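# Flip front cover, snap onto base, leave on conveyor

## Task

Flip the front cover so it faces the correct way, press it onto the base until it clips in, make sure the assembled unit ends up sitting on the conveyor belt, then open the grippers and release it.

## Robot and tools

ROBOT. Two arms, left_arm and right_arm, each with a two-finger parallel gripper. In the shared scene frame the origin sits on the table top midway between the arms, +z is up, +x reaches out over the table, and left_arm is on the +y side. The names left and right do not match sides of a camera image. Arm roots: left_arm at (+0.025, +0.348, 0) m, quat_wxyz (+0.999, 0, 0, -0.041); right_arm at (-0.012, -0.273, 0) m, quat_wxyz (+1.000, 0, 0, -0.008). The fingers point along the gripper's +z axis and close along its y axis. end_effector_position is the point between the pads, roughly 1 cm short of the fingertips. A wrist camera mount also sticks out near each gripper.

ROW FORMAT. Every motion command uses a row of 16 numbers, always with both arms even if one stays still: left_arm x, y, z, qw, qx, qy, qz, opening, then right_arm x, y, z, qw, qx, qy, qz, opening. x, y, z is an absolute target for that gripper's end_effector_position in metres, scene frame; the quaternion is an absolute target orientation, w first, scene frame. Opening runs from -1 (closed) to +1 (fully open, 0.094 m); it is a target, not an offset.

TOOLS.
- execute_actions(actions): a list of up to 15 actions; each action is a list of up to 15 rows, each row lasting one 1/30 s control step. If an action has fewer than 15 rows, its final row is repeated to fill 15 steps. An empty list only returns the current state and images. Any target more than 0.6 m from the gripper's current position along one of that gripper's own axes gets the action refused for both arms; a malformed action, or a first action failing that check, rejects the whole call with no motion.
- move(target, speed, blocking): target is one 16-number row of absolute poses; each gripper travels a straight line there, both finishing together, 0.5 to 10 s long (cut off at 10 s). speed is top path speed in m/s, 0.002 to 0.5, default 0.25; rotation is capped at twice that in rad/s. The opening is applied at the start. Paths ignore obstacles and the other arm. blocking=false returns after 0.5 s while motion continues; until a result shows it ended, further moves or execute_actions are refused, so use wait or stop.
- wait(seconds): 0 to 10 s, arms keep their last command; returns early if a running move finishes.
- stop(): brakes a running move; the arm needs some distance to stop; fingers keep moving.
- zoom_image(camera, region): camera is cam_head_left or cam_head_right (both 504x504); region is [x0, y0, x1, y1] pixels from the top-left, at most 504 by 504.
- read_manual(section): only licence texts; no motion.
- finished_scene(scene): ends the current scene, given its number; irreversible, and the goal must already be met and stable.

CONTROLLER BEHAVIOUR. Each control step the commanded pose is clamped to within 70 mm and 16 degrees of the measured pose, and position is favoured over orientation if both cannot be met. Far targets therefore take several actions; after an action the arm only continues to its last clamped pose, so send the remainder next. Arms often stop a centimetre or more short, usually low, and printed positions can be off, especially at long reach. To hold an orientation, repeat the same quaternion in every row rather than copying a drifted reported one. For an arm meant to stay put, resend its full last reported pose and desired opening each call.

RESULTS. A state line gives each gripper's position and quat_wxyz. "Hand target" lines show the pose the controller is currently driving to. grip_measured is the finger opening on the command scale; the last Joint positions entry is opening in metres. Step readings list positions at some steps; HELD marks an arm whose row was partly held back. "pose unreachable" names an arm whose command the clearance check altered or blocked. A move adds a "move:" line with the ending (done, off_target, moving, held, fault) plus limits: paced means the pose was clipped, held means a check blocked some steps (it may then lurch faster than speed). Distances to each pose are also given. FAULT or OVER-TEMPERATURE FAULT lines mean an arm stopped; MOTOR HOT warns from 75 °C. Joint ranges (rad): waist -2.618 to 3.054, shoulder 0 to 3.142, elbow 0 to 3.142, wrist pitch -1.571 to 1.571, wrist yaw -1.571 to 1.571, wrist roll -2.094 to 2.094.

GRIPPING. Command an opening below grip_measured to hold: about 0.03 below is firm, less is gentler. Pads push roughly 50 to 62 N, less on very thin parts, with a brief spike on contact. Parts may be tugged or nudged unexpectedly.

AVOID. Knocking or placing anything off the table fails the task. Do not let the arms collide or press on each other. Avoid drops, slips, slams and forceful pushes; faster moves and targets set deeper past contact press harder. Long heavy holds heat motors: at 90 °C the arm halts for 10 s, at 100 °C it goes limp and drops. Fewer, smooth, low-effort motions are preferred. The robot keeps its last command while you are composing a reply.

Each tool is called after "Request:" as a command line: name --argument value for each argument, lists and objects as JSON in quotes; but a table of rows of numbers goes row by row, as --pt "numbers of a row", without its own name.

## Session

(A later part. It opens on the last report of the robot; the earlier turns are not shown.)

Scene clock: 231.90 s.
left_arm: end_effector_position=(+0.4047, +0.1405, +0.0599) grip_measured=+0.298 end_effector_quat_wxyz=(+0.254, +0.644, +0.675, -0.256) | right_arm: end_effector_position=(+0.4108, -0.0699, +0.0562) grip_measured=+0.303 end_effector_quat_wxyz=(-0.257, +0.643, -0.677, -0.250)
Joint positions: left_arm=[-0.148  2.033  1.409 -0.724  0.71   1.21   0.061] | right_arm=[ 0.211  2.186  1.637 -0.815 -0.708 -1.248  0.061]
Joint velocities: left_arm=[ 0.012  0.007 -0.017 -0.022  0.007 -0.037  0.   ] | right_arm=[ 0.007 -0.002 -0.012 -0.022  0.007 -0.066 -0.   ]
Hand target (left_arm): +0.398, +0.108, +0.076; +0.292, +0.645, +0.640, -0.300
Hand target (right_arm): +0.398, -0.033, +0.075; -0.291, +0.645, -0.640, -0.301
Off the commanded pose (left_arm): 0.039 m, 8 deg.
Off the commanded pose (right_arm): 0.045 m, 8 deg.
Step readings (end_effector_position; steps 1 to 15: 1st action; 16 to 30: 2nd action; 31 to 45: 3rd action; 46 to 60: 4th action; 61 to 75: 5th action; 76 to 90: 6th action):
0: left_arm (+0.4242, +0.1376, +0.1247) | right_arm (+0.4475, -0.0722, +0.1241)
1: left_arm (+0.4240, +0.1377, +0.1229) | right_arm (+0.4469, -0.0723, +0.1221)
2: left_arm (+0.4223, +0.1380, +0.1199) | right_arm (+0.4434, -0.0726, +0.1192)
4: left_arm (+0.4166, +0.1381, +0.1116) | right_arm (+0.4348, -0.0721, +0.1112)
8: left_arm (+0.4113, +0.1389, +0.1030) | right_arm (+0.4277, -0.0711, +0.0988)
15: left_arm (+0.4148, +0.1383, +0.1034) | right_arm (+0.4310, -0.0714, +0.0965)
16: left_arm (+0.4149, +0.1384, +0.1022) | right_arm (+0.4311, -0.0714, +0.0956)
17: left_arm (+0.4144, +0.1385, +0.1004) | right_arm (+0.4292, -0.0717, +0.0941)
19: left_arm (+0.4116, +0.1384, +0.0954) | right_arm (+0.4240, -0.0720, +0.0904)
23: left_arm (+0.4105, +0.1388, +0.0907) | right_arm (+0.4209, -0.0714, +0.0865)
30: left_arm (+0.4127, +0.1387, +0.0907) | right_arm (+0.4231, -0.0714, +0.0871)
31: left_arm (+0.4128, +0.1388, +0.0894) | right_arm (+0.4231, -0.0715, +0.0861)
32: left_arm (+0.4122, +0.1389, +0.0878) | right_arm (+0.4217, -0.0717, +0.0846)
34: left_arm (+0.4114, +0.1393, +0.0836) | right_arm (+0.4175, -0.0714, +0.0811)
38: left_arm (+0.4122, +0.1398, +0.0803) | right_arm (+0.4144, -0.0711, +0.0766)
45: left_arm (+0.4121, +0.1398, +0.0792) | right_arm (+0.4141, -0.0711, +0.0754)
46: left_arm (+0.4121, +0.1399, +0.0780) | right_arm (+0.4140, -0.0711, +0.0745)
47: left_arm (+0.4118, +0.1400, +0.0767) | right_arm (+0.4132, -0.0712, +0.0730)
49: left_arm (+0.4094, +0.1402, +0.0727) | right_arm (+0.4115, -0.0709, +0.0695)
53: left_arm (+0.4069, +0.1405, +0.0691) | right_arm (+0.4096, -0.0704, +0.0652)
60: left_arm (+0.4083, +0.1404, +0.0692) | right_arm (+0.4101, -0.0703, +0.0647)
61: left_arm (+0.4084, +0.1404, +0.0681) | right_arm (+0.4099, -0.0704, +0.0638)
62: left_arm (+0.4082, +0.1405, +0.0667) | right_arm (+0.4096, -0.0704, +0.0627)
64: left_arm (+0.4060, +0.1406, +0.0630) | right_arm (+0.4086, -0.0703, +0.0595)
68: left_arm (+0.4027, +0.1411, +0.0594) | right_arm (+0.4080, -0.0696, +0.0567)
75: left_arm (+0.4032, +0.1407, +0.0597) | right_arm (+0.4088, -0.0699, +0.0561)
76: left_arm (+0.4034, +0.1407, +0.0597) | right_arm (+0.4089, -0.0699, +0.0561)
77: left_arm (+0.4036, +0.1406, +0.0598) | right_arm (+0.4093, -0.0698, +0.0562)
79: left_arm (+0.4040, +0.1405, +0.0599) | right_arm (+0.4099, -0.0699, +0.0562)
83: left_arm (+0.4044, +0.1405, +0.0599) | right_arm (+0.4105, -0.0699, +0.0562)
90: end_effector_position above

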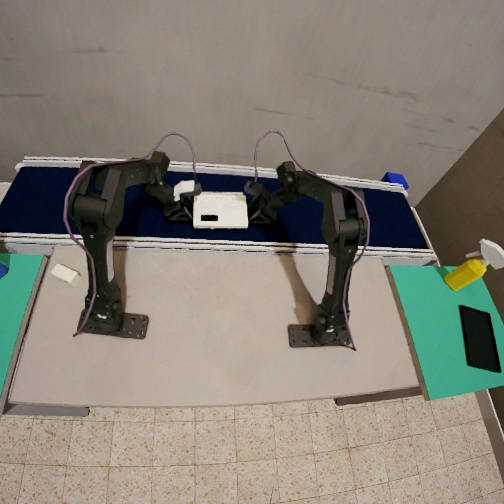

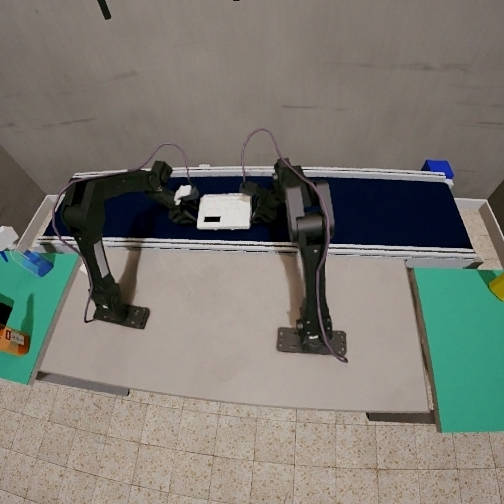

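Releasing.

Request:
move --target '[0.40,0.19,0.08,0.299,0.641,0.641,-0.299,0.3, 0.40,-0.12,0.08,0.299,-0.641,0.641,0.299,0.3]' --speed 0.05

Request:
zoom_image --camera "cam_head_left" --region '[150,150,300,250]'

Request:
zoom_image --camera "cam_head_right" --region '[150,150,300,250]'

Scene clock: 244.63 s.
left_arm: end_effector_position=(+0.4036, +0.1910, +0.0725) grip_measured=+0.298 end_effector_quat_wxyz=(+0.294, +0.642, +0.646, -0.289) | right_arm: end_effector_position=(+0.4034, -0.1199, +0.0700) grip_measured=+0.303 end_effector_quat_wxyz=(-0.292, +0.643, -0.645, -0.292)
Joint positions: left_arm=[ 0.019  2.033  1.409 -0.861  0.846  1.462  0.061] | right_arm=[ 0.059  2.186  1.637 -0.971 -0.851 -1.501  0.061]
Joint velocities: left_arm=[ 0.012 -0.012  0.002 -0.066  0.022  0.066  0.   ] | right_arm=[-0.012  0.007 -0.017 -0.066  0.007 -0.022  0.   ]
Hand target (left_arm): +0.400, +0.190, +0.080; +0.300, +0.640, +0.641, -0.299
Hand target (right_arm): +0.400, -0.120, +0.080; -0.299, +0.641, -0.641, -0.299
Off the commanded pose (left_arm): 0.008 m, 1 deg.
Off the commanded pose (right_arm): 0.011 m, 1 deg.
move: off_target (right_arm)

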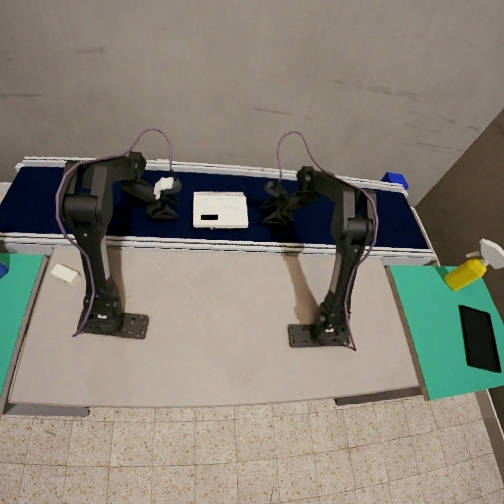

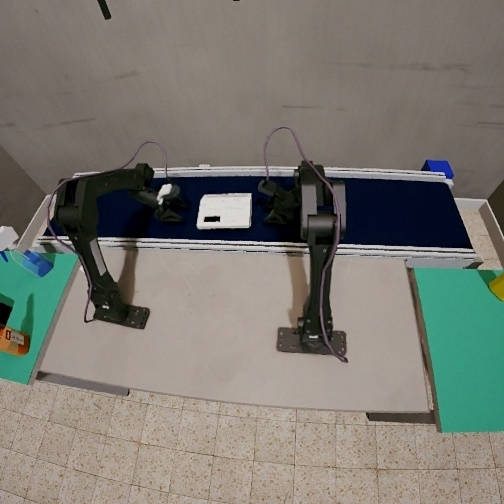

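Region (150, 150, 300, 250) of cam_head_left's 504x504 image, scaled by 3.360, with more detail than that image has.

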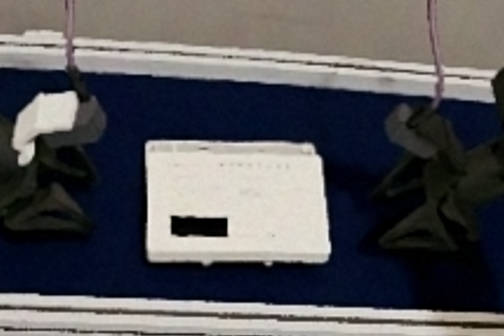

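Region (150, 150, 300, 250) of cam_head_right's 504x504 image, scaled by 3.360, with more detail than that image has.

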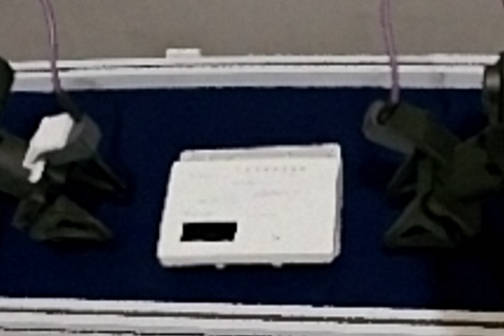

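Request:
move --target '[0.36,0.20,0.10,0,0,-0.793,0.609,-0.1, 0.35,-0.2,0.12,0.299,-0.641,0.641,0.299,0.3]' --speed 0.2

Request:
move --target '[0.36,0.16,0.062,0,0,-0.793,0.609,-0.1, 0.35,-0.2,0.12,0.299,-0.641,0.641,0.299,0.3]' --speed 0.05

Request:
zoom_image --camera "cam_head_left" --region '[130,150,280,250]'

Request:
zoom_image --camera "cam_head_right" --region '[130,150,280,250]'

Scene clock: 267.93 s.
left_arm: end_effector_position=(+0.3591, +0.1987, +0.0943) grip_measured=-0.099 end_effector_quat_wxyz=(-0.012, +0.002, +0.799, -0.601) | right_arm: end_effector_position=(+0.3580, -0.1994, +0.1130) grip_measured=+0.303 end_effector_quat_wxyz=(-0.297, +0.645, -0.641, -0.293)
Joint positions: left_arm=[ 0.145  2.075  1.251 -1.031  1.279  0.279  0.042] | right_arm=[-0.152  2.052  1.594 -1.301 -0.845 -1.829  0.061]
Joint velocities: left_arm=[-0.007  0.002 -0.037  0.095  0.007 -0.125  0.   ] | right_arm=[-0.007  0.002 -0.007  0.066  0.022  0.051 -0.   ]
Hand target (left_arm): +0.360, +0.200, +0.101; +0.000, +0.000, +0.793, -0.610
Hand target (right_arm): +0.350, -0.199, +0.120; -0.300, +0.640, -0.641, -0.299
Off the commanded pose (left_arm): 0.006 m, 2 deg.
Off the commanded pose (right_arm): 0.011 m, 1 deg.
move: off_target (right_arm)

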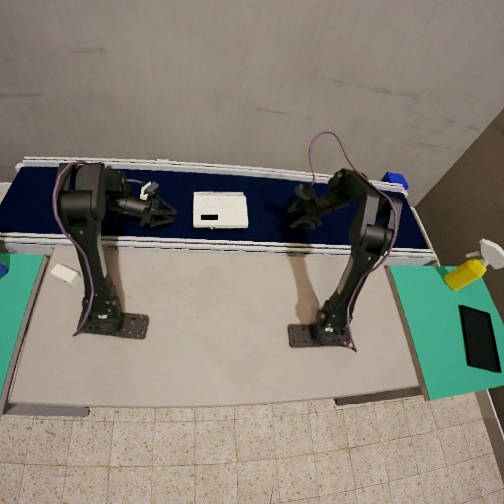

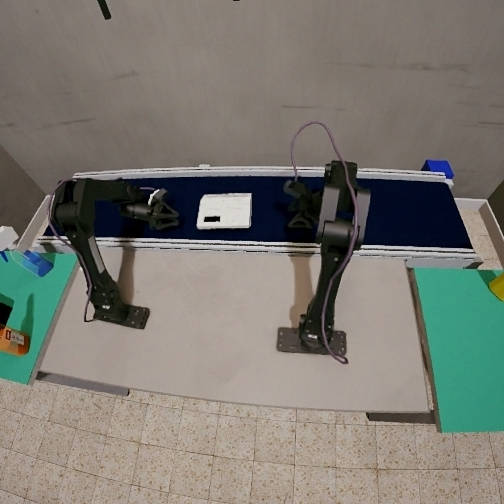

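Scene clock: 269.63 s.
left_arm: end_effector_position=(+0.3635, +0.1629, +0.0538) grip_measured=-0.099 end_effector_quat_wxyz=(-0.004, -0.007, +0.800, -0.600) | right_arm: end_effector_position=(+0.3570, -0.2000, +0.1122) grip_measured=+0.303 end_effector_quat_wxyz=(-0.294, +0.646, -0.641, -0.293)
Joint positions: left_arm=[ 0.038  2.075  1.059 -0.401  1.284 -0.176  0.042] | right_arm=[-0.152  2.052  1.594 -1.305 -0.838 -1.833  0.061]
Joint velocities: left_arm=[-0.007 -0.017 -0.017  0.081 -0.081 -0.051 -0.   ] | right_arm=[-0.007 -0.002 -0.007  0.022  0.051  0.022  0.   ]
Hand target (left_arm): +0.360, +0.160, +0.062; -0.001, +0.000, +0.794, -0.609
Hand target (right_arm): +0.350, -0.200, +0.120; -0.299, +0.641, -0.641, -0.299
Off the commanded pose (left_arm): 0.009 m, 2 deg.
Off the commanded pose (right_arm): 0.010 m, 1 deg.
move: done

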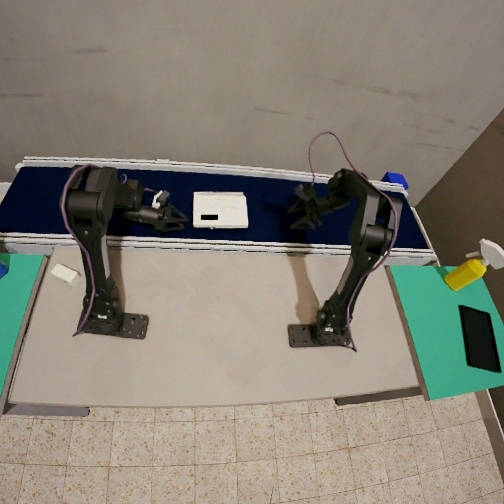

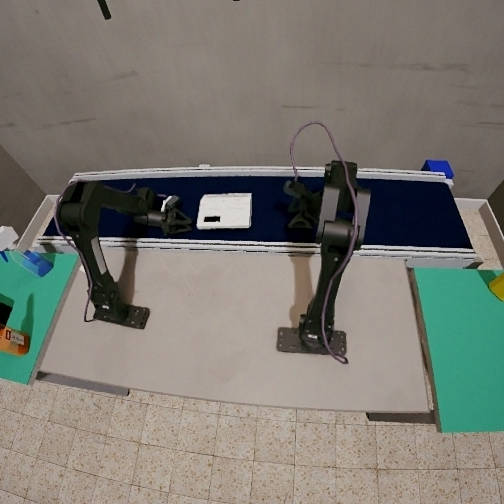

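Region (130, 150, 280, 250) of cam_head_left's 504x504 image, scaled by 3.360, with more detail than that image has.

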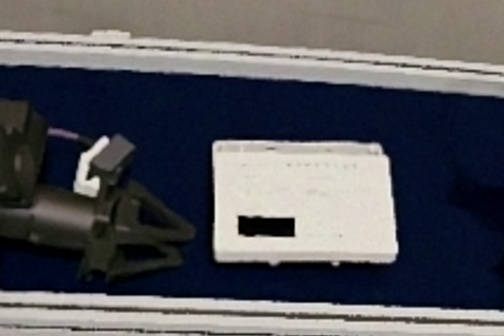

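Region (130, 150, 280, 250) of cam_head_right's 504x504 image, scaled by 3.360, with more detail than that image has.

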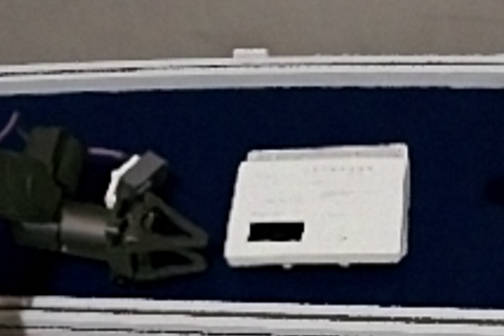

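Request:
move --target '[0.355,0.155,0.082,0,0,-0.793,0.609,0.0, 0.35,-0.2,0.12,0.299,-0.641,0.641,0.299,0.3]' --speed 0.04

Request:
move --target '[0.355,0.11,0.075,0,0,-0.793,0.609,0.0, 0.35,-0.2,0.12,0.299,-0.641,0.641,0.299,0.3]' --speed 0.03

Request:
zoom_image --camera "cam_head_left" --region '[130,150,280,250]'

Request:
zoom_image --camera "cam_head_right" --region '[130,150,280,250]'

Scene clock: 277.40 s.
left_arm: end_effector_position=(+0.3608, +0.1578, +0.0758) grip_measured=-0.002 end_effector_quat_wxyz=(+0.000, -0.005, +0.799, -0.602) | right_arm: end_effector_position=(+0.3567, -0.2005, +0.1117) grip_measured=+0.303 end_effector_quat_wxyz=(-0.292, +0.647, -0.641, -0.292)
Joint positions: left_arm=[ 0.023  1.996  1.04  -0.389  1.284 -0.24   0.047] | right_arm=[-0.152  2.052  1.594 -1.305 -0.834 -1.833  0.061]
Joint velocities: left_arm=[-0.012 -0.007 -0.007  0.007  0.022 -0.022 -0.   ] | right_arm=[-0.002 -0.002  0.002  0.007  0.081 -0.037 -0.   ]
Hand target (left_arm): +0.356, +0.155, +0.082; -0.000, +0.000, +0.793, -0.609
Hand target (right_arm): +0.350, -0.200, +0.120; -0.299, +0.641, -0.641, -0.299
Off the commanded pose (left_arm): 0.009 m, 1 deg.
Off the commanded pose (right_arm): 0.011 m, 1 deg.
move: off_target (right_arm)

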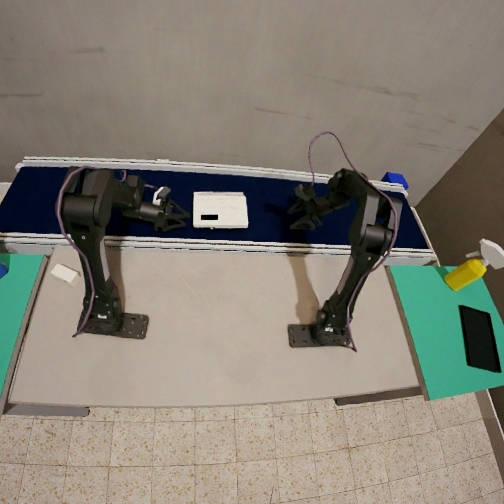

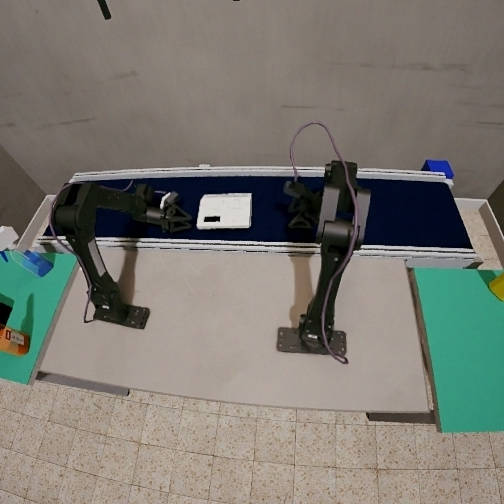

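Scene clock: 279.27 s.
left_arm: end_effector_position=(+0.3582, +0.1118, +0.0684) grip_measured=-0.002 end_effector_quat_wxyz=(-0.007, -0.006, +0.795, -0.606) | right_arm: end_effector_position=(+0.3566, -0.2005, +0.1117) grip_measured=+0.303 end_effector_quat_wxyz=(-0.292, +0.647, -0.641, -0.292)
Joint positions: left_arm=[-0.111  1.996  0.93   0.096  1.244 -0.646  0.047] | right_arm=[-0.152  2.052  1.594 -1.306 -0.834 -1.833  0.061]
Joint velocities: left_arm=[ 0.007  0.002 -0.022  0.051 -0.022 -0.037  0.   ] | right_arm=[-0.012 -0.012  0.002 -0.022  0.037  0.037  0.   ]
Hand target (left_arm): +0.355, +0.110, +0.075; -0.001, +0.000, +0.794, -0.608
Hand target (right_arm): +0.350, -0.200, +0.120; -0.299, +0.641, -0.641, -0.299
Off the commanded pose (left_arm): 0.007 m, 1 deg.
Off the commanded pose (right_arm): 0.011 m, 1 deg.
move: off_target (right_arm)

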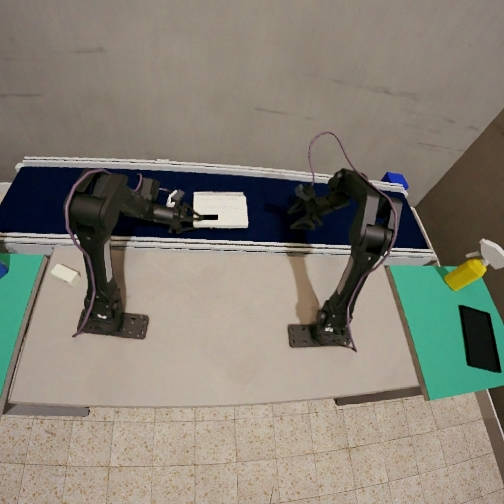

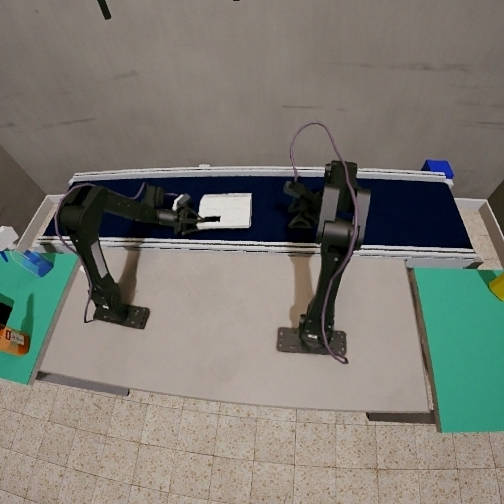

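Region (130, 150, 280, 250) of cam_head_left's 504x504 image, scaled by 3.360, with more detail than that image has.

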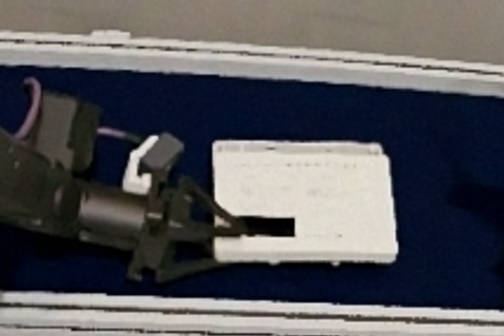

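Region (130, 150, 280, 250) of cam_head_right's 504x504 image, scaled by 3.360, with more detail than that image has.

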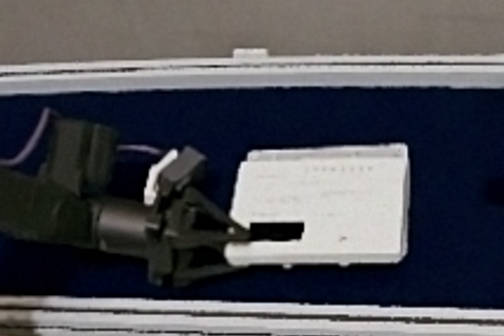

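Straddling the cover. Closing, then lifting while levelling.

Request:
move --target '[0.355,0.11,0.078,0,0,-0.793,0.609,-0.75, 0.35,-0.2,0.12,0.299,-0.641,0.641,0.299,0.3]' --speed 0.03

Request:
move --target '[0.355,0.11,0.15,0,0,-0.73,0.683,-0.75, 0.35,-0.2,0.12,0.299,-0.641,0.641,0.299,0.3]' --speed 0.05

Request:
zoom_image --camera "cam_head_left" --region '[130,150,280,250]'

Scene clock: 287.97 s.
left_arm: end_effector_position=(+0.3587, +0.1087, +0.0874) grip_measured=-0.626 end_effector_quat_wxyz=(+0.008, +0.023, +0.779, -0.626) | right_arm: end_effector_position=(+0.3566, -0.2005, +0.1117) grip_measured=+0.303 end_effector_quat_wxyz=(-0.292, +0.647, -0.641, -0.292)
Joint positions: left_arm=[-0.112  1.971  0.929  0.149  1.291 -0.655  0.018] | right_arm=[-0.152  2.052  1.594 -1.306 -0.834 -1.833  0.061]
Joint velocities: left_arm=[-0.007 -0.007 -0.012 -0.037  0.007 -0.022 -0.   ] | right_arm=[ 0.002 -0.002 -0.022 -0.007  0.022 -0.037  0.   ]
Hand target (left_arm): +0.355, +0.110, +0.078; +0.000, +0.000, +0.793, -0.610
Hand target (right_arm): +0.350, -0.200, +0.120; -0.299, +0.641, -0.641, -0.299
Off the commanded pose (left_arm): 0.010 m, 4 deg.
Off the commanded pose (right_arm): 0.011 m, 1 deg.
move: off_target (left_arm, right_arm)

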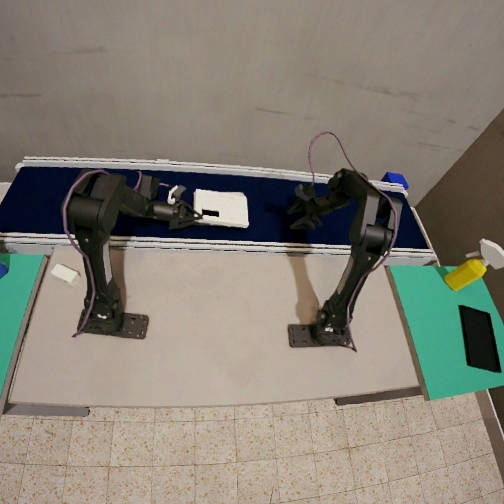

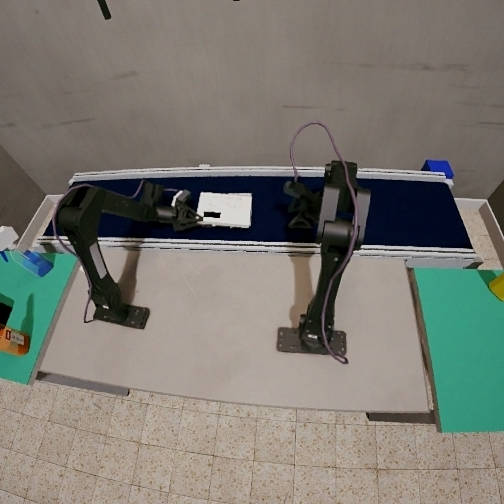

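Scene clock: 290.20 s.
left_arm: end_effector_position=(+0.3607, +0.1071, +0.1427) grip_measured=-0.632 end_effector_quat_wxyz=(-0.005, -0.016, +0.736, -0.676) | right_arm: end_effector_position=(+0.3566, -0.2005, +0.1117) grip_measured=+0.303 end_effector_quat_wxyz=(-0.292, +0.647, -0.641, -0.292)
Joint positions: left_arm=[-0.108  1.886  0.826  0.664  1.349 -1.212  0.017] | right_arm=[-0.152  2.052  1.594 -1.306 -0.834 -1.833  0.061]
Joint velocities: left_arm=[-0.017 -0.012 -0.022  0.066 -0.037 -0.022 -0.   ] | right_arm=[-0.007 -0.002  0.007  0.051  0.051 -0.037  0.001]
Hand target (left_arm): +0.356, +0.110, +0.150; +0.000, -0.000, +0.731, -0.682
Hand target (right_arm): +0.350, -0.200, +0.120; -0.299, +0.641, -0.641, -0.299
Off the commanded pose (left_arm): 0.010 m, 2 deg.
Off the commanded pose (right_arm): 0.011 m, 1 deg.
move: off_target (right_arm)

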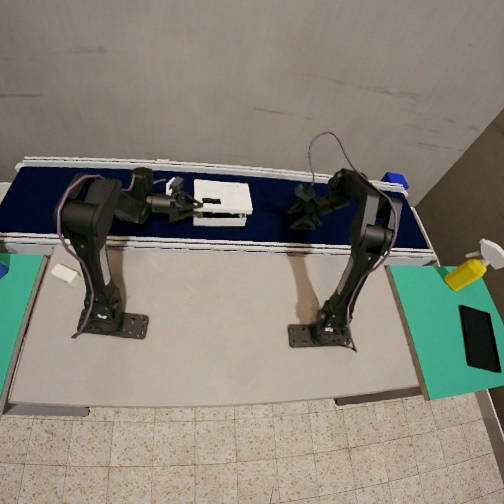

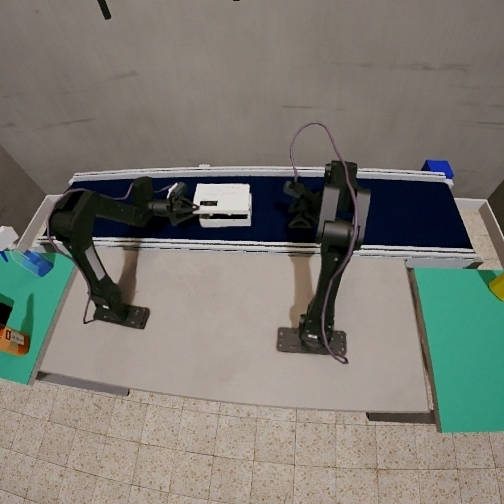

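Region (130, 150, 280, 250) of cam_head_left's 504x504 image, scaled by 3.360, with more detail than that image has.

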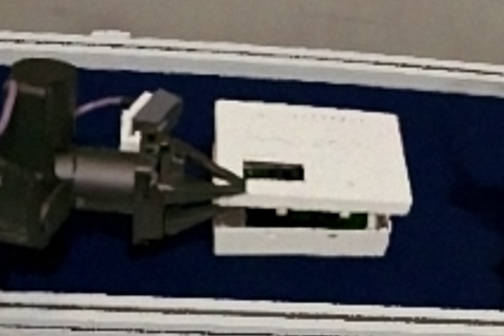

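Request:
move --target '[0.30,0.32,0.2,-0.342,0.365,-0.632,0.592,-0.75, 0.35,-0.2,0.12,0.299,-0.641,0.641,0.299,0.3]' --speed 0.12

Request:
zoom_image --camera "cam_head_left" --region '[170,170,275,240]'

Request:
zoom_image --camera "cam_head_right" --region '[170,170,275,240]'

Scene clock: 311.27 s.
left_arm: end_effector_position=(+0.3008, +0.3186, +0.1996) grip_measured=-0.632 end_effector_quat_wxyz=(+0.327, -0.370, +0.635, -0.594) | right_arm: end_effector_position=(+0.3567, -0.2005, +0.1117) grip_measured=+0.303 end_effector_quat_wxyz=(-0.292, +0.647, -0.641, -0.292)
Joint positions: left_arm=[ 0.543  0.753  0.211  0.395  0.996 -1.471  0.017] | right_arm=[-0.152  2.052  1.594 -1.306 -0.834 -1.833  0.061]
Joint velocities: left_arm=[-0.007  0.007 -0.027 -0.022  0.051  0.037 -0.001] | right_arm=[-0.002 -0.002  0.007  0.022  0.037  0.022 -0.001]
Hand target (left_arm): +0.299, +0.320, +0.202; +0.341, -0.366, +0.633, -0.591
Hand target (right_arm): +0.350, -0.200, +0.120; -0.299, +0.641, -0.641, -0.299
Off the commanded pose (left_arm): 0.002 m, 2 deg.
Off the commanded pose (right_arm): 0.011 m, 1 deg.
move: off_target (right_arm)

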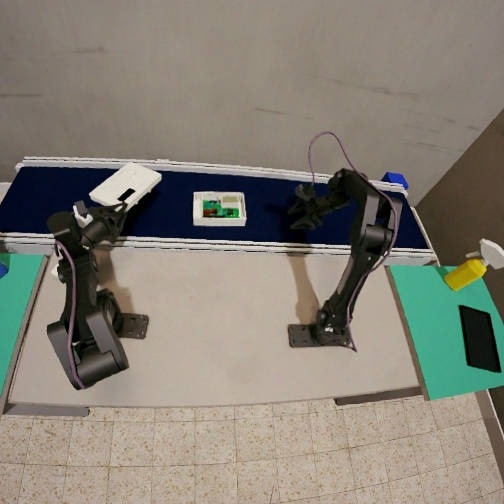

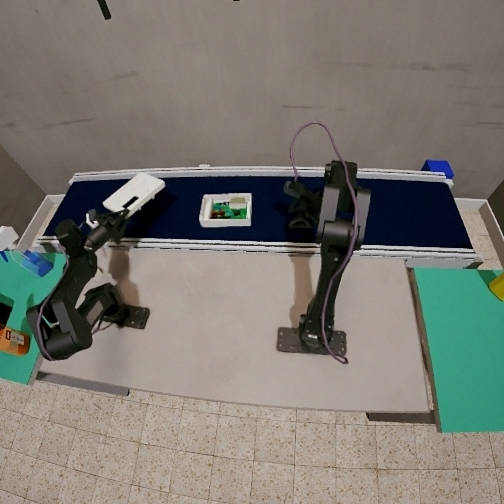

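Region (170, 170, 275, 240) of cam_head_left's 504x504 image, scaled by 4.800, with more detail than that image has.

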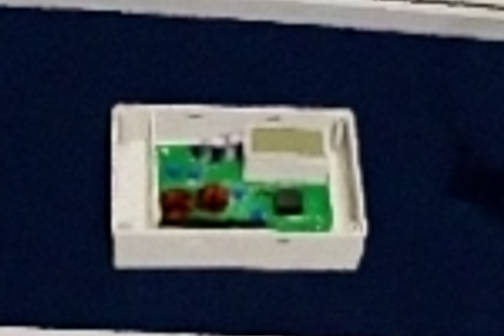

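Region (170, 170, 275, 240) of cam_head_right's 504x504 image, scaled by 4.800, with more detail than that image has.

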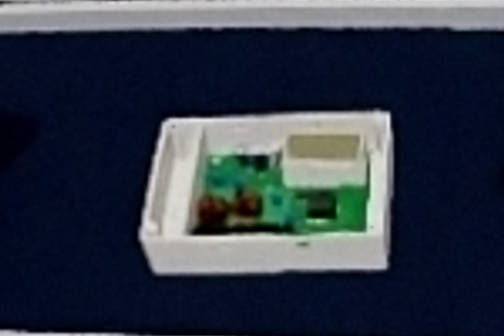

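Request:
move --target '[0.30,0.32,0.2,-0.342,0.365,-0.632,0.592,-0.75, 0.34,-0.12,0.12,0,0,1,0,-0.4]' --speed 0.3

Request:
move --target '[0.30,0.32,0.2,-0.342,0.365,-0.632,0.592,-0.75, 0.388,-0.035,0.10,0,0.707,0.707,0,-0.4]' --speed 0.3

Request:
zoom_image --camera "cam_head_left" --region '[170,160,290,240]'

Request:
zoom_image --camera "cam_head_right" --region '[170,160,290,240]'

Scene clock: 329.53 s.
left_arm: end_effector_position=(+0.3014, +0.3197, +0.1991) grip_measured=-0.632 end_effector_quat_wxyz=(+0.328, -0.374, +0.634, -0.593) | right_arm: end_effector_position=(+0.3373, -0.1221, +0.1173) grip_measured=-0.397 end_effector_quat_wxyz=(+0.002, -0.001, +1.000, +0.003)
Joint positions: left_arm=[ 0.543  0.753  0.211  0.392  0.988 -1.474  0.017] | right_arm=[ 0.419  1.99   1.774 -1.349 -0.003  0.403  0.028]
Joint velocities: left_arm=[-0.002 -0.007  0.012 -0.007 -0.037 -0.066  0.   ] | right_arm=[ 0.002 -0.002 -0.002 -0.11   0.022 -0.022 -0.   ]
Hand target (left_arm): +0.300, +0.320, +0.200; +0.342, -0.365, +0.632, -0.592
Hand target (right_arm): +0.341, -0.120, +0.119; +0.003, +0.001, +1.000, -0.002
Off the commanded pose (left_arm): 0.002 m, 2 deg.
Off the commanded pose (right_arm): 0.004 m, 0 deg.
move: done

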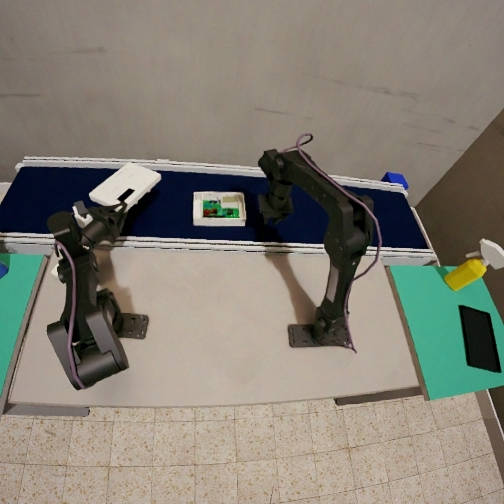

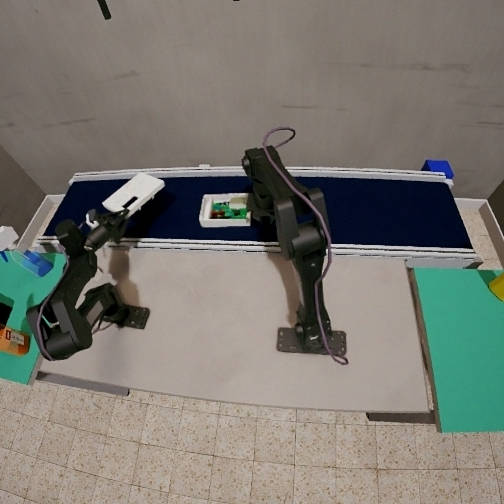

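Scene clock: 332.80 s.
left_arm: end_effector_position=(+0.3014, +0.3197, +0.1992) grip_measured=-0.632 end_effector_quat_wxyz=(+0.327, -0.374, +0.633, -0.593) | right_arm: end_effector_position=(+0.3919, -0.0363, +0.1017) grip_measured=-0.397 end_effector_quat_wxyz=(+0.001, +0.706, +0.708, +0.011)
Joint positions: left_arm=[ 0.543  0.753  0.211  0.393  0.988 -1.476  0.017] | right_arm=[ 0.542  2.416  2.402 -1.534 -0.003  2.095  0.028]
Joint velocities: left_arm=[ 0.012 -0.007 -0.012 -0.007 -0.007  0.007  0.001] | right_arm=[-0.012 -0.007  0.032 -0.081 -0.066 -0.051  0.   ]
Hand target (left_arm): +0.300, +0.320, +0.200; +0.342, -0.365, +0.632, -0.592
Hand target (right_arm): +0.389, -0.035, +0.100; +0.001, +0.707, +0.707, +0.001
Off the commanded pose (left_arm): 0.002 m, 2 deg.
Off the commanded pose (right_arm): 0.004 m, 1 deg.
move: done

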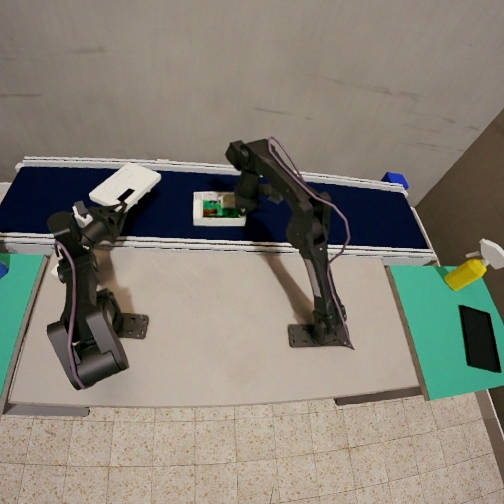

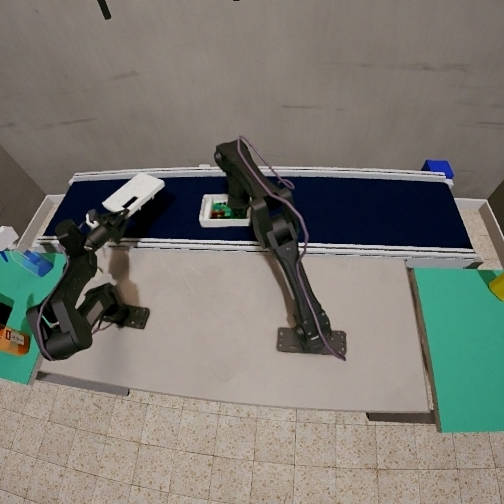

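Region (170, 160, 290, 240) of cam_head_left's 504x504 image, scaled by 4.200, with more detail than that image has.

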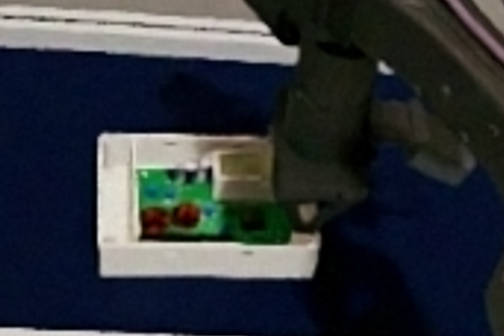

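Region (170, 160, 290, 240) of cam_head_right's 504x504 image, scaled by 4.200, with more detail than that image has.

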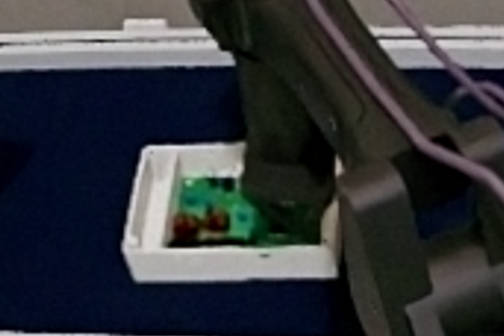

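Request:
move --target '[0.30,0.32,0.2,-0.342,0.365,-0.632,0.592,-0.75, 0.386,-0.008,0.09,0,0.682,0.731,0,-0.4]' --speed 0.05

Request:
move --target '[0.30,0.32,0.2,-0.342,0.365,-0.632,0.592,-0.75, 0.386,-0.008,0.052,0,0.682,0.731,0,-0.4]' --speed 0.03

Request:
zoom_image --camera "cam_head_left" --region '[170,160,290,240]'

Scene clock: 341.40 s.
left_arm: end_effector_position=(+0.3014, +0.3197, +0.1991) grip_measured=-0.632 end_effector_quat_wxyz=(+0.327, -0.375, +0.633, -0.594) | right_arm: end_effector_position=(+0.3877, -0.0089, +0.0907) grip_measured=-0.397 end_effector_quat_wxyz=(+0.001, +0.686, +0.727, +0.012)
Joint positions: left_arm=[ 0.543  0.753  0.211  0.392  0.988 -1.477  0.017] | right_arm=[ 0.596  2.48   2.473 -1.54  -0.004  2.094  0.028]
Joint velocities: left_arm=[ 0.007  0.007 -0.022 -0.037 -0.007 -0.007  0.001] | right_arm=[ 0.007  0.012 -0.022  0.037  0.022  0.066 -0.001]
Hand target (left_arm): +0.300, +0.320, +0.200; +0.342, -0.365, +0.632, -0.592
Hand target (right_arm): +0.386, -0.008, +0.090; +0.001, +0.682, +0.731, +0.006
Off the commanded pose (left_arm): 0.002 m, 2 deg.
Off the commanded pose (right_arm): 0.002 m, 2 deg.
joint sent to its limit (right arm) — the command would take joint 4 (wrist pitch) past its lower limit, so that joint was sent only as far as its limit.
move: done

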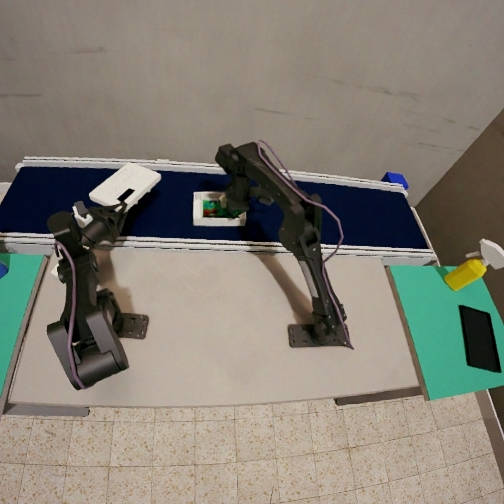

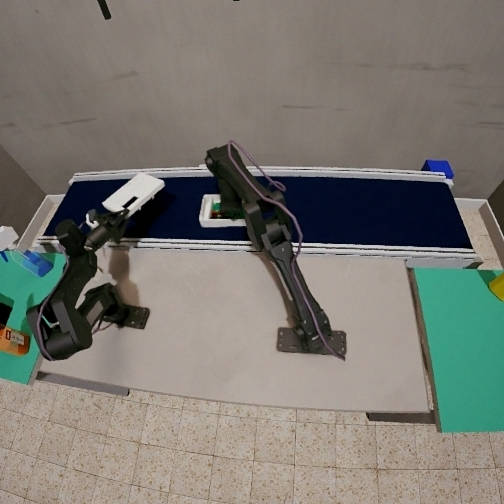

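Scene clock: 342.97 s.
left_arm: end_effector_position=(+0.3014, +0.3197, +0.1991) grip_measured=-0.632 end_effector_quat_wxyz=(+0.326, -0.375, +0.633, -0.594) | right_arm: end_effector_position=(+0.3885, -0.0083, +0.0532) grip_measured=-0.397 end_effector_quat_wxyz=(-0.002, +0.686, +0.727, +0.002)
Joint positions: left_arm=[ 0.543  0.753  0.211  0.392  0.988 -1.478  0.017] | right_arm=[ 0.596  2.48   2.323 -1.409 -0.004  2.093  0.028]
Joint velocities: left_arm=[ 0.002  0.007 -0.012 -0.022  0.11   0.037  0.   ] | right_arm=[-0.002 -0.007  0.002 -0.022  0.051  0.037  0.001]
Hand target (left_arm): +0.300, +0.320, +0.200; +0.342, -0.365, +0.632, -0.592
Hand target (right_arm): +0.386, -0.008, +0.052; +0.000, +0.682, +0.731, -0.000
Off the commanded pose (left_arm): 0.002 m, 2 deg.
Off the commanded pose (right_arm): 0.003 m, 1 deg.
move: done

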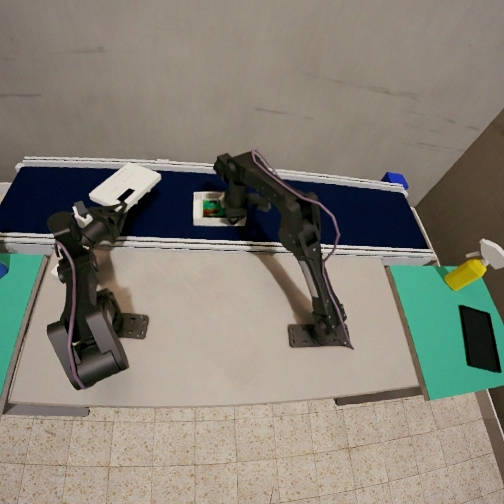

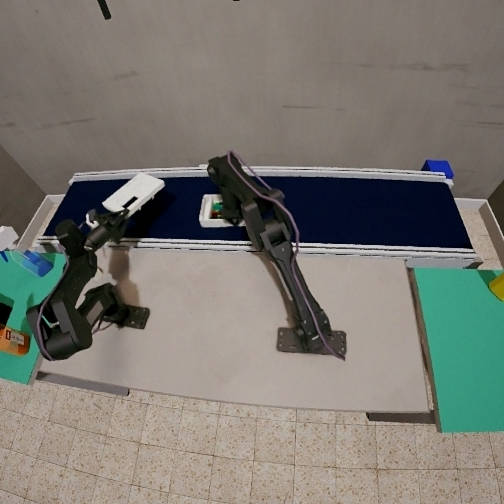

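Region (170, 160, 290, 240) of cam_head_left's 504x504 image, scaled by 4.200, with more detail than that image has.

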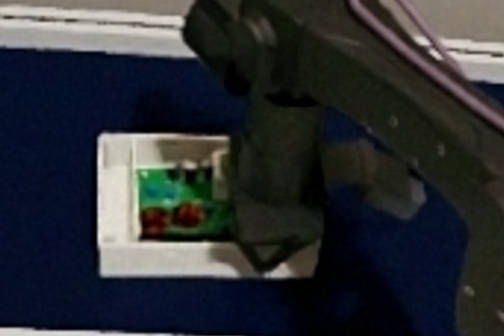

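Request:
move --target '[0.30,0.32,0.2,-0.342,0.365,-0.632,0.592,-0.75, 0.386,-0.008,0.048,0,0.682,0.731,0,-1]' --speed 0.03

Request:
move --target '[0.30,0.32,0.2,-0.342,0.365,-0.632,0.592,-0.75, 0.375,-0.03,0.11,0,0.682,0.731,0,-1]' --speed 0.05

Request:
move --target '[0.30,0.32,0.2,-0.342,0.365,-0.632,0.592,-0.75, 0.39,-0.08,0.11,0,0,1,0,-1]' --speed 0.2

Scene clock: 349.40 s.
left_arm: end_effector_position=(+0.3014, +0.3197, +0.1991) grip_measured=-0.632 end_effector_quat_wxyz=(+0.326, -0.375, +0.633, -0.594) | right_arm: end_effector_position=(+0.3899, -0.0072, +0.0524) grip_measured=-0.957 end_effector_quat_wxyz=(-0.001, +0.687, +0.727, +0.006)
Joint positions: left_arm=[ 0.543  0.753  0.211  0.392  0.988 -1.479  0.017] | right_arm=[ 0.596  2.48   2.32  -1.399 -0.005  2.094  0.002]
Joint velocities: left_arm=[ 0.012 -0.022 -0.007  0.051 -0.037  0.007 -0.001] | right_arm=[ 0.007  0.007 -0.022 -0.051 -0.022 -0.037 -0.   ]
Hand target (left_arm): +0.300, +0.320, +0.200; +0.342, -0.365, +0.632, -0.592
Hand target (right_arm): +0.386, -0.008, +0.048; -0.000, +0.682, +0.731, -0.001
Off the commanded pose (left_arm): 0.002 m, 2 deg.
Off the commanded pose (right_arm): 0.006 m, 1 deg.
move: done

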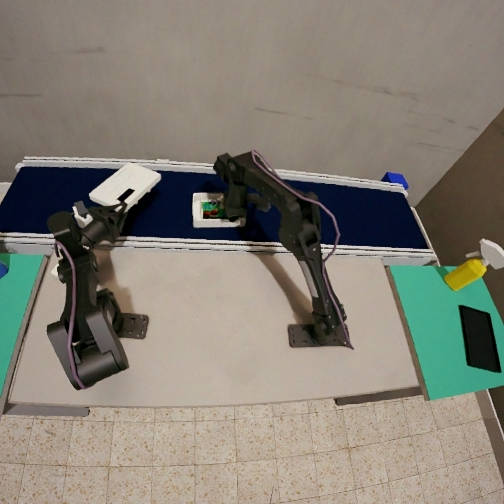

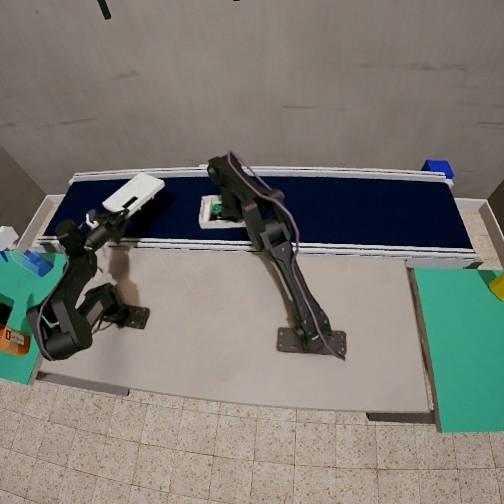

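Scene clock: 351.07 s.
left_arm: end_effector_position=(+0.3014, +0.3197, +0.1990) grip_measured=-0.632 end_effector_quat_wxyz=(+0.326, -0.376, +0.632, -0.594) | right_arm: end_effector_position=(+0.3655, -0.0305, +0.0790) grip_measured=-0.957 end_effector_quat_wxyz=(-0.012, +0.682, +0.731, -0.037)
Joint positions: left_arm=[ 0.543  0.753  0.211  0.392  0.988 -1.479  0.017] | right_arm=[ 0.582  2.423  2.32  -1.545 -0.005  2.067  0.002]
Joint velocities: left_arm=[-0.012 -0.017 -0.012 -0.007 -0.037 -0.037 -0.001] | right_arm=[-0.012  0.002  0.012 -0.051 -0.051 -0.007 -0.   ]
Hand target (left_arm): +0.300, +0.320, +0.200; +0.342, -0.365, +0.632, -0.591
Hand target (right_arm): +0.374, -0.030, +0.110; +0.000, +0.682, +0.731, +0.000
Off the commanded pose (left_arm): 0.002 m, 2 deg.
Off the commanded pose (right_arm): 0.032 m, 4 deg.
move: off_target (right_arm)

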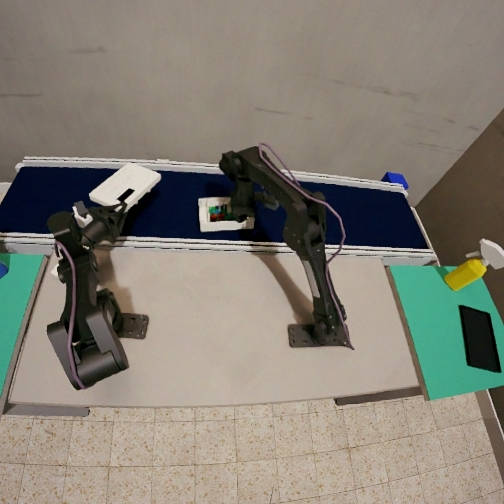

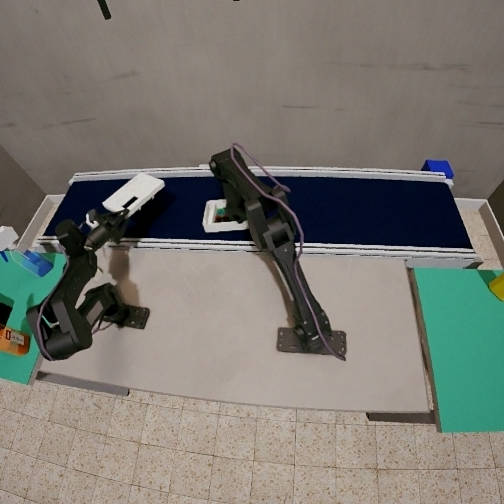

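Scene clock: 355.40 s.
left_arm: end_effector_position=(+0.3014, +0.3197, +0.1991) grip_measured=-0.632 end_effector_quat_wxyz=(+0.326, -0.376, +0.632, -0.594) | right_arm: end_effector_position=(+0.4277, -0.0684, +0.1062) grip_measured=-0.958 end_effector_quat_wxyz=(+0.064, +0.019, +0.998, +0.018)
Joint positions: left_arm=[ 0.543  0.753  0.211  0.392  0.988 -1.481  0.017] | right_arm=[ 0.458  2.346  2.287 -1.38   0.025  0.478  0.002]
Joint velocities: left_arm=[ 0.012  0.022 -0.002  0.037  0.007 -0.037 -0.   ] | right_arm=[-0.012  0.002  0.002  0.037 -0.037 -0.007 -0.   ]
Hand target (left_arm): +0.300, +0.320, +0.200; +0.342, -0.365, +0.632, -0.591
Hand target (right_arm): +0.393, -0.079, +0.111; +0.002, +0.001, +1.000, +0.003
Off the commanded pose (left_arm): 0.002 m, 2 deg.
Off the commanded pose (right_arm): 0.040 m, 8 deg.
move: off_target (right_arm)

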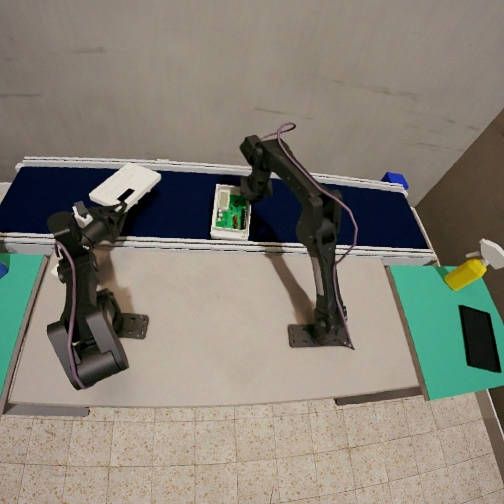

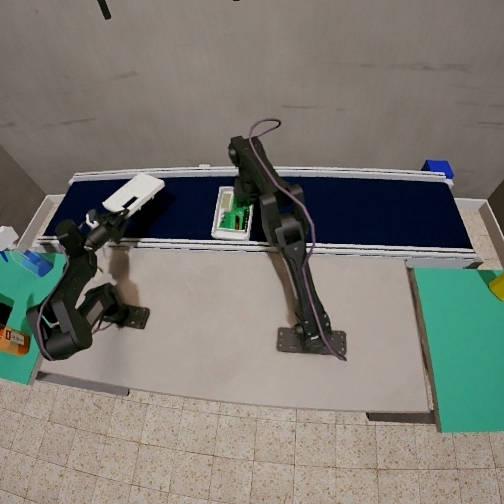

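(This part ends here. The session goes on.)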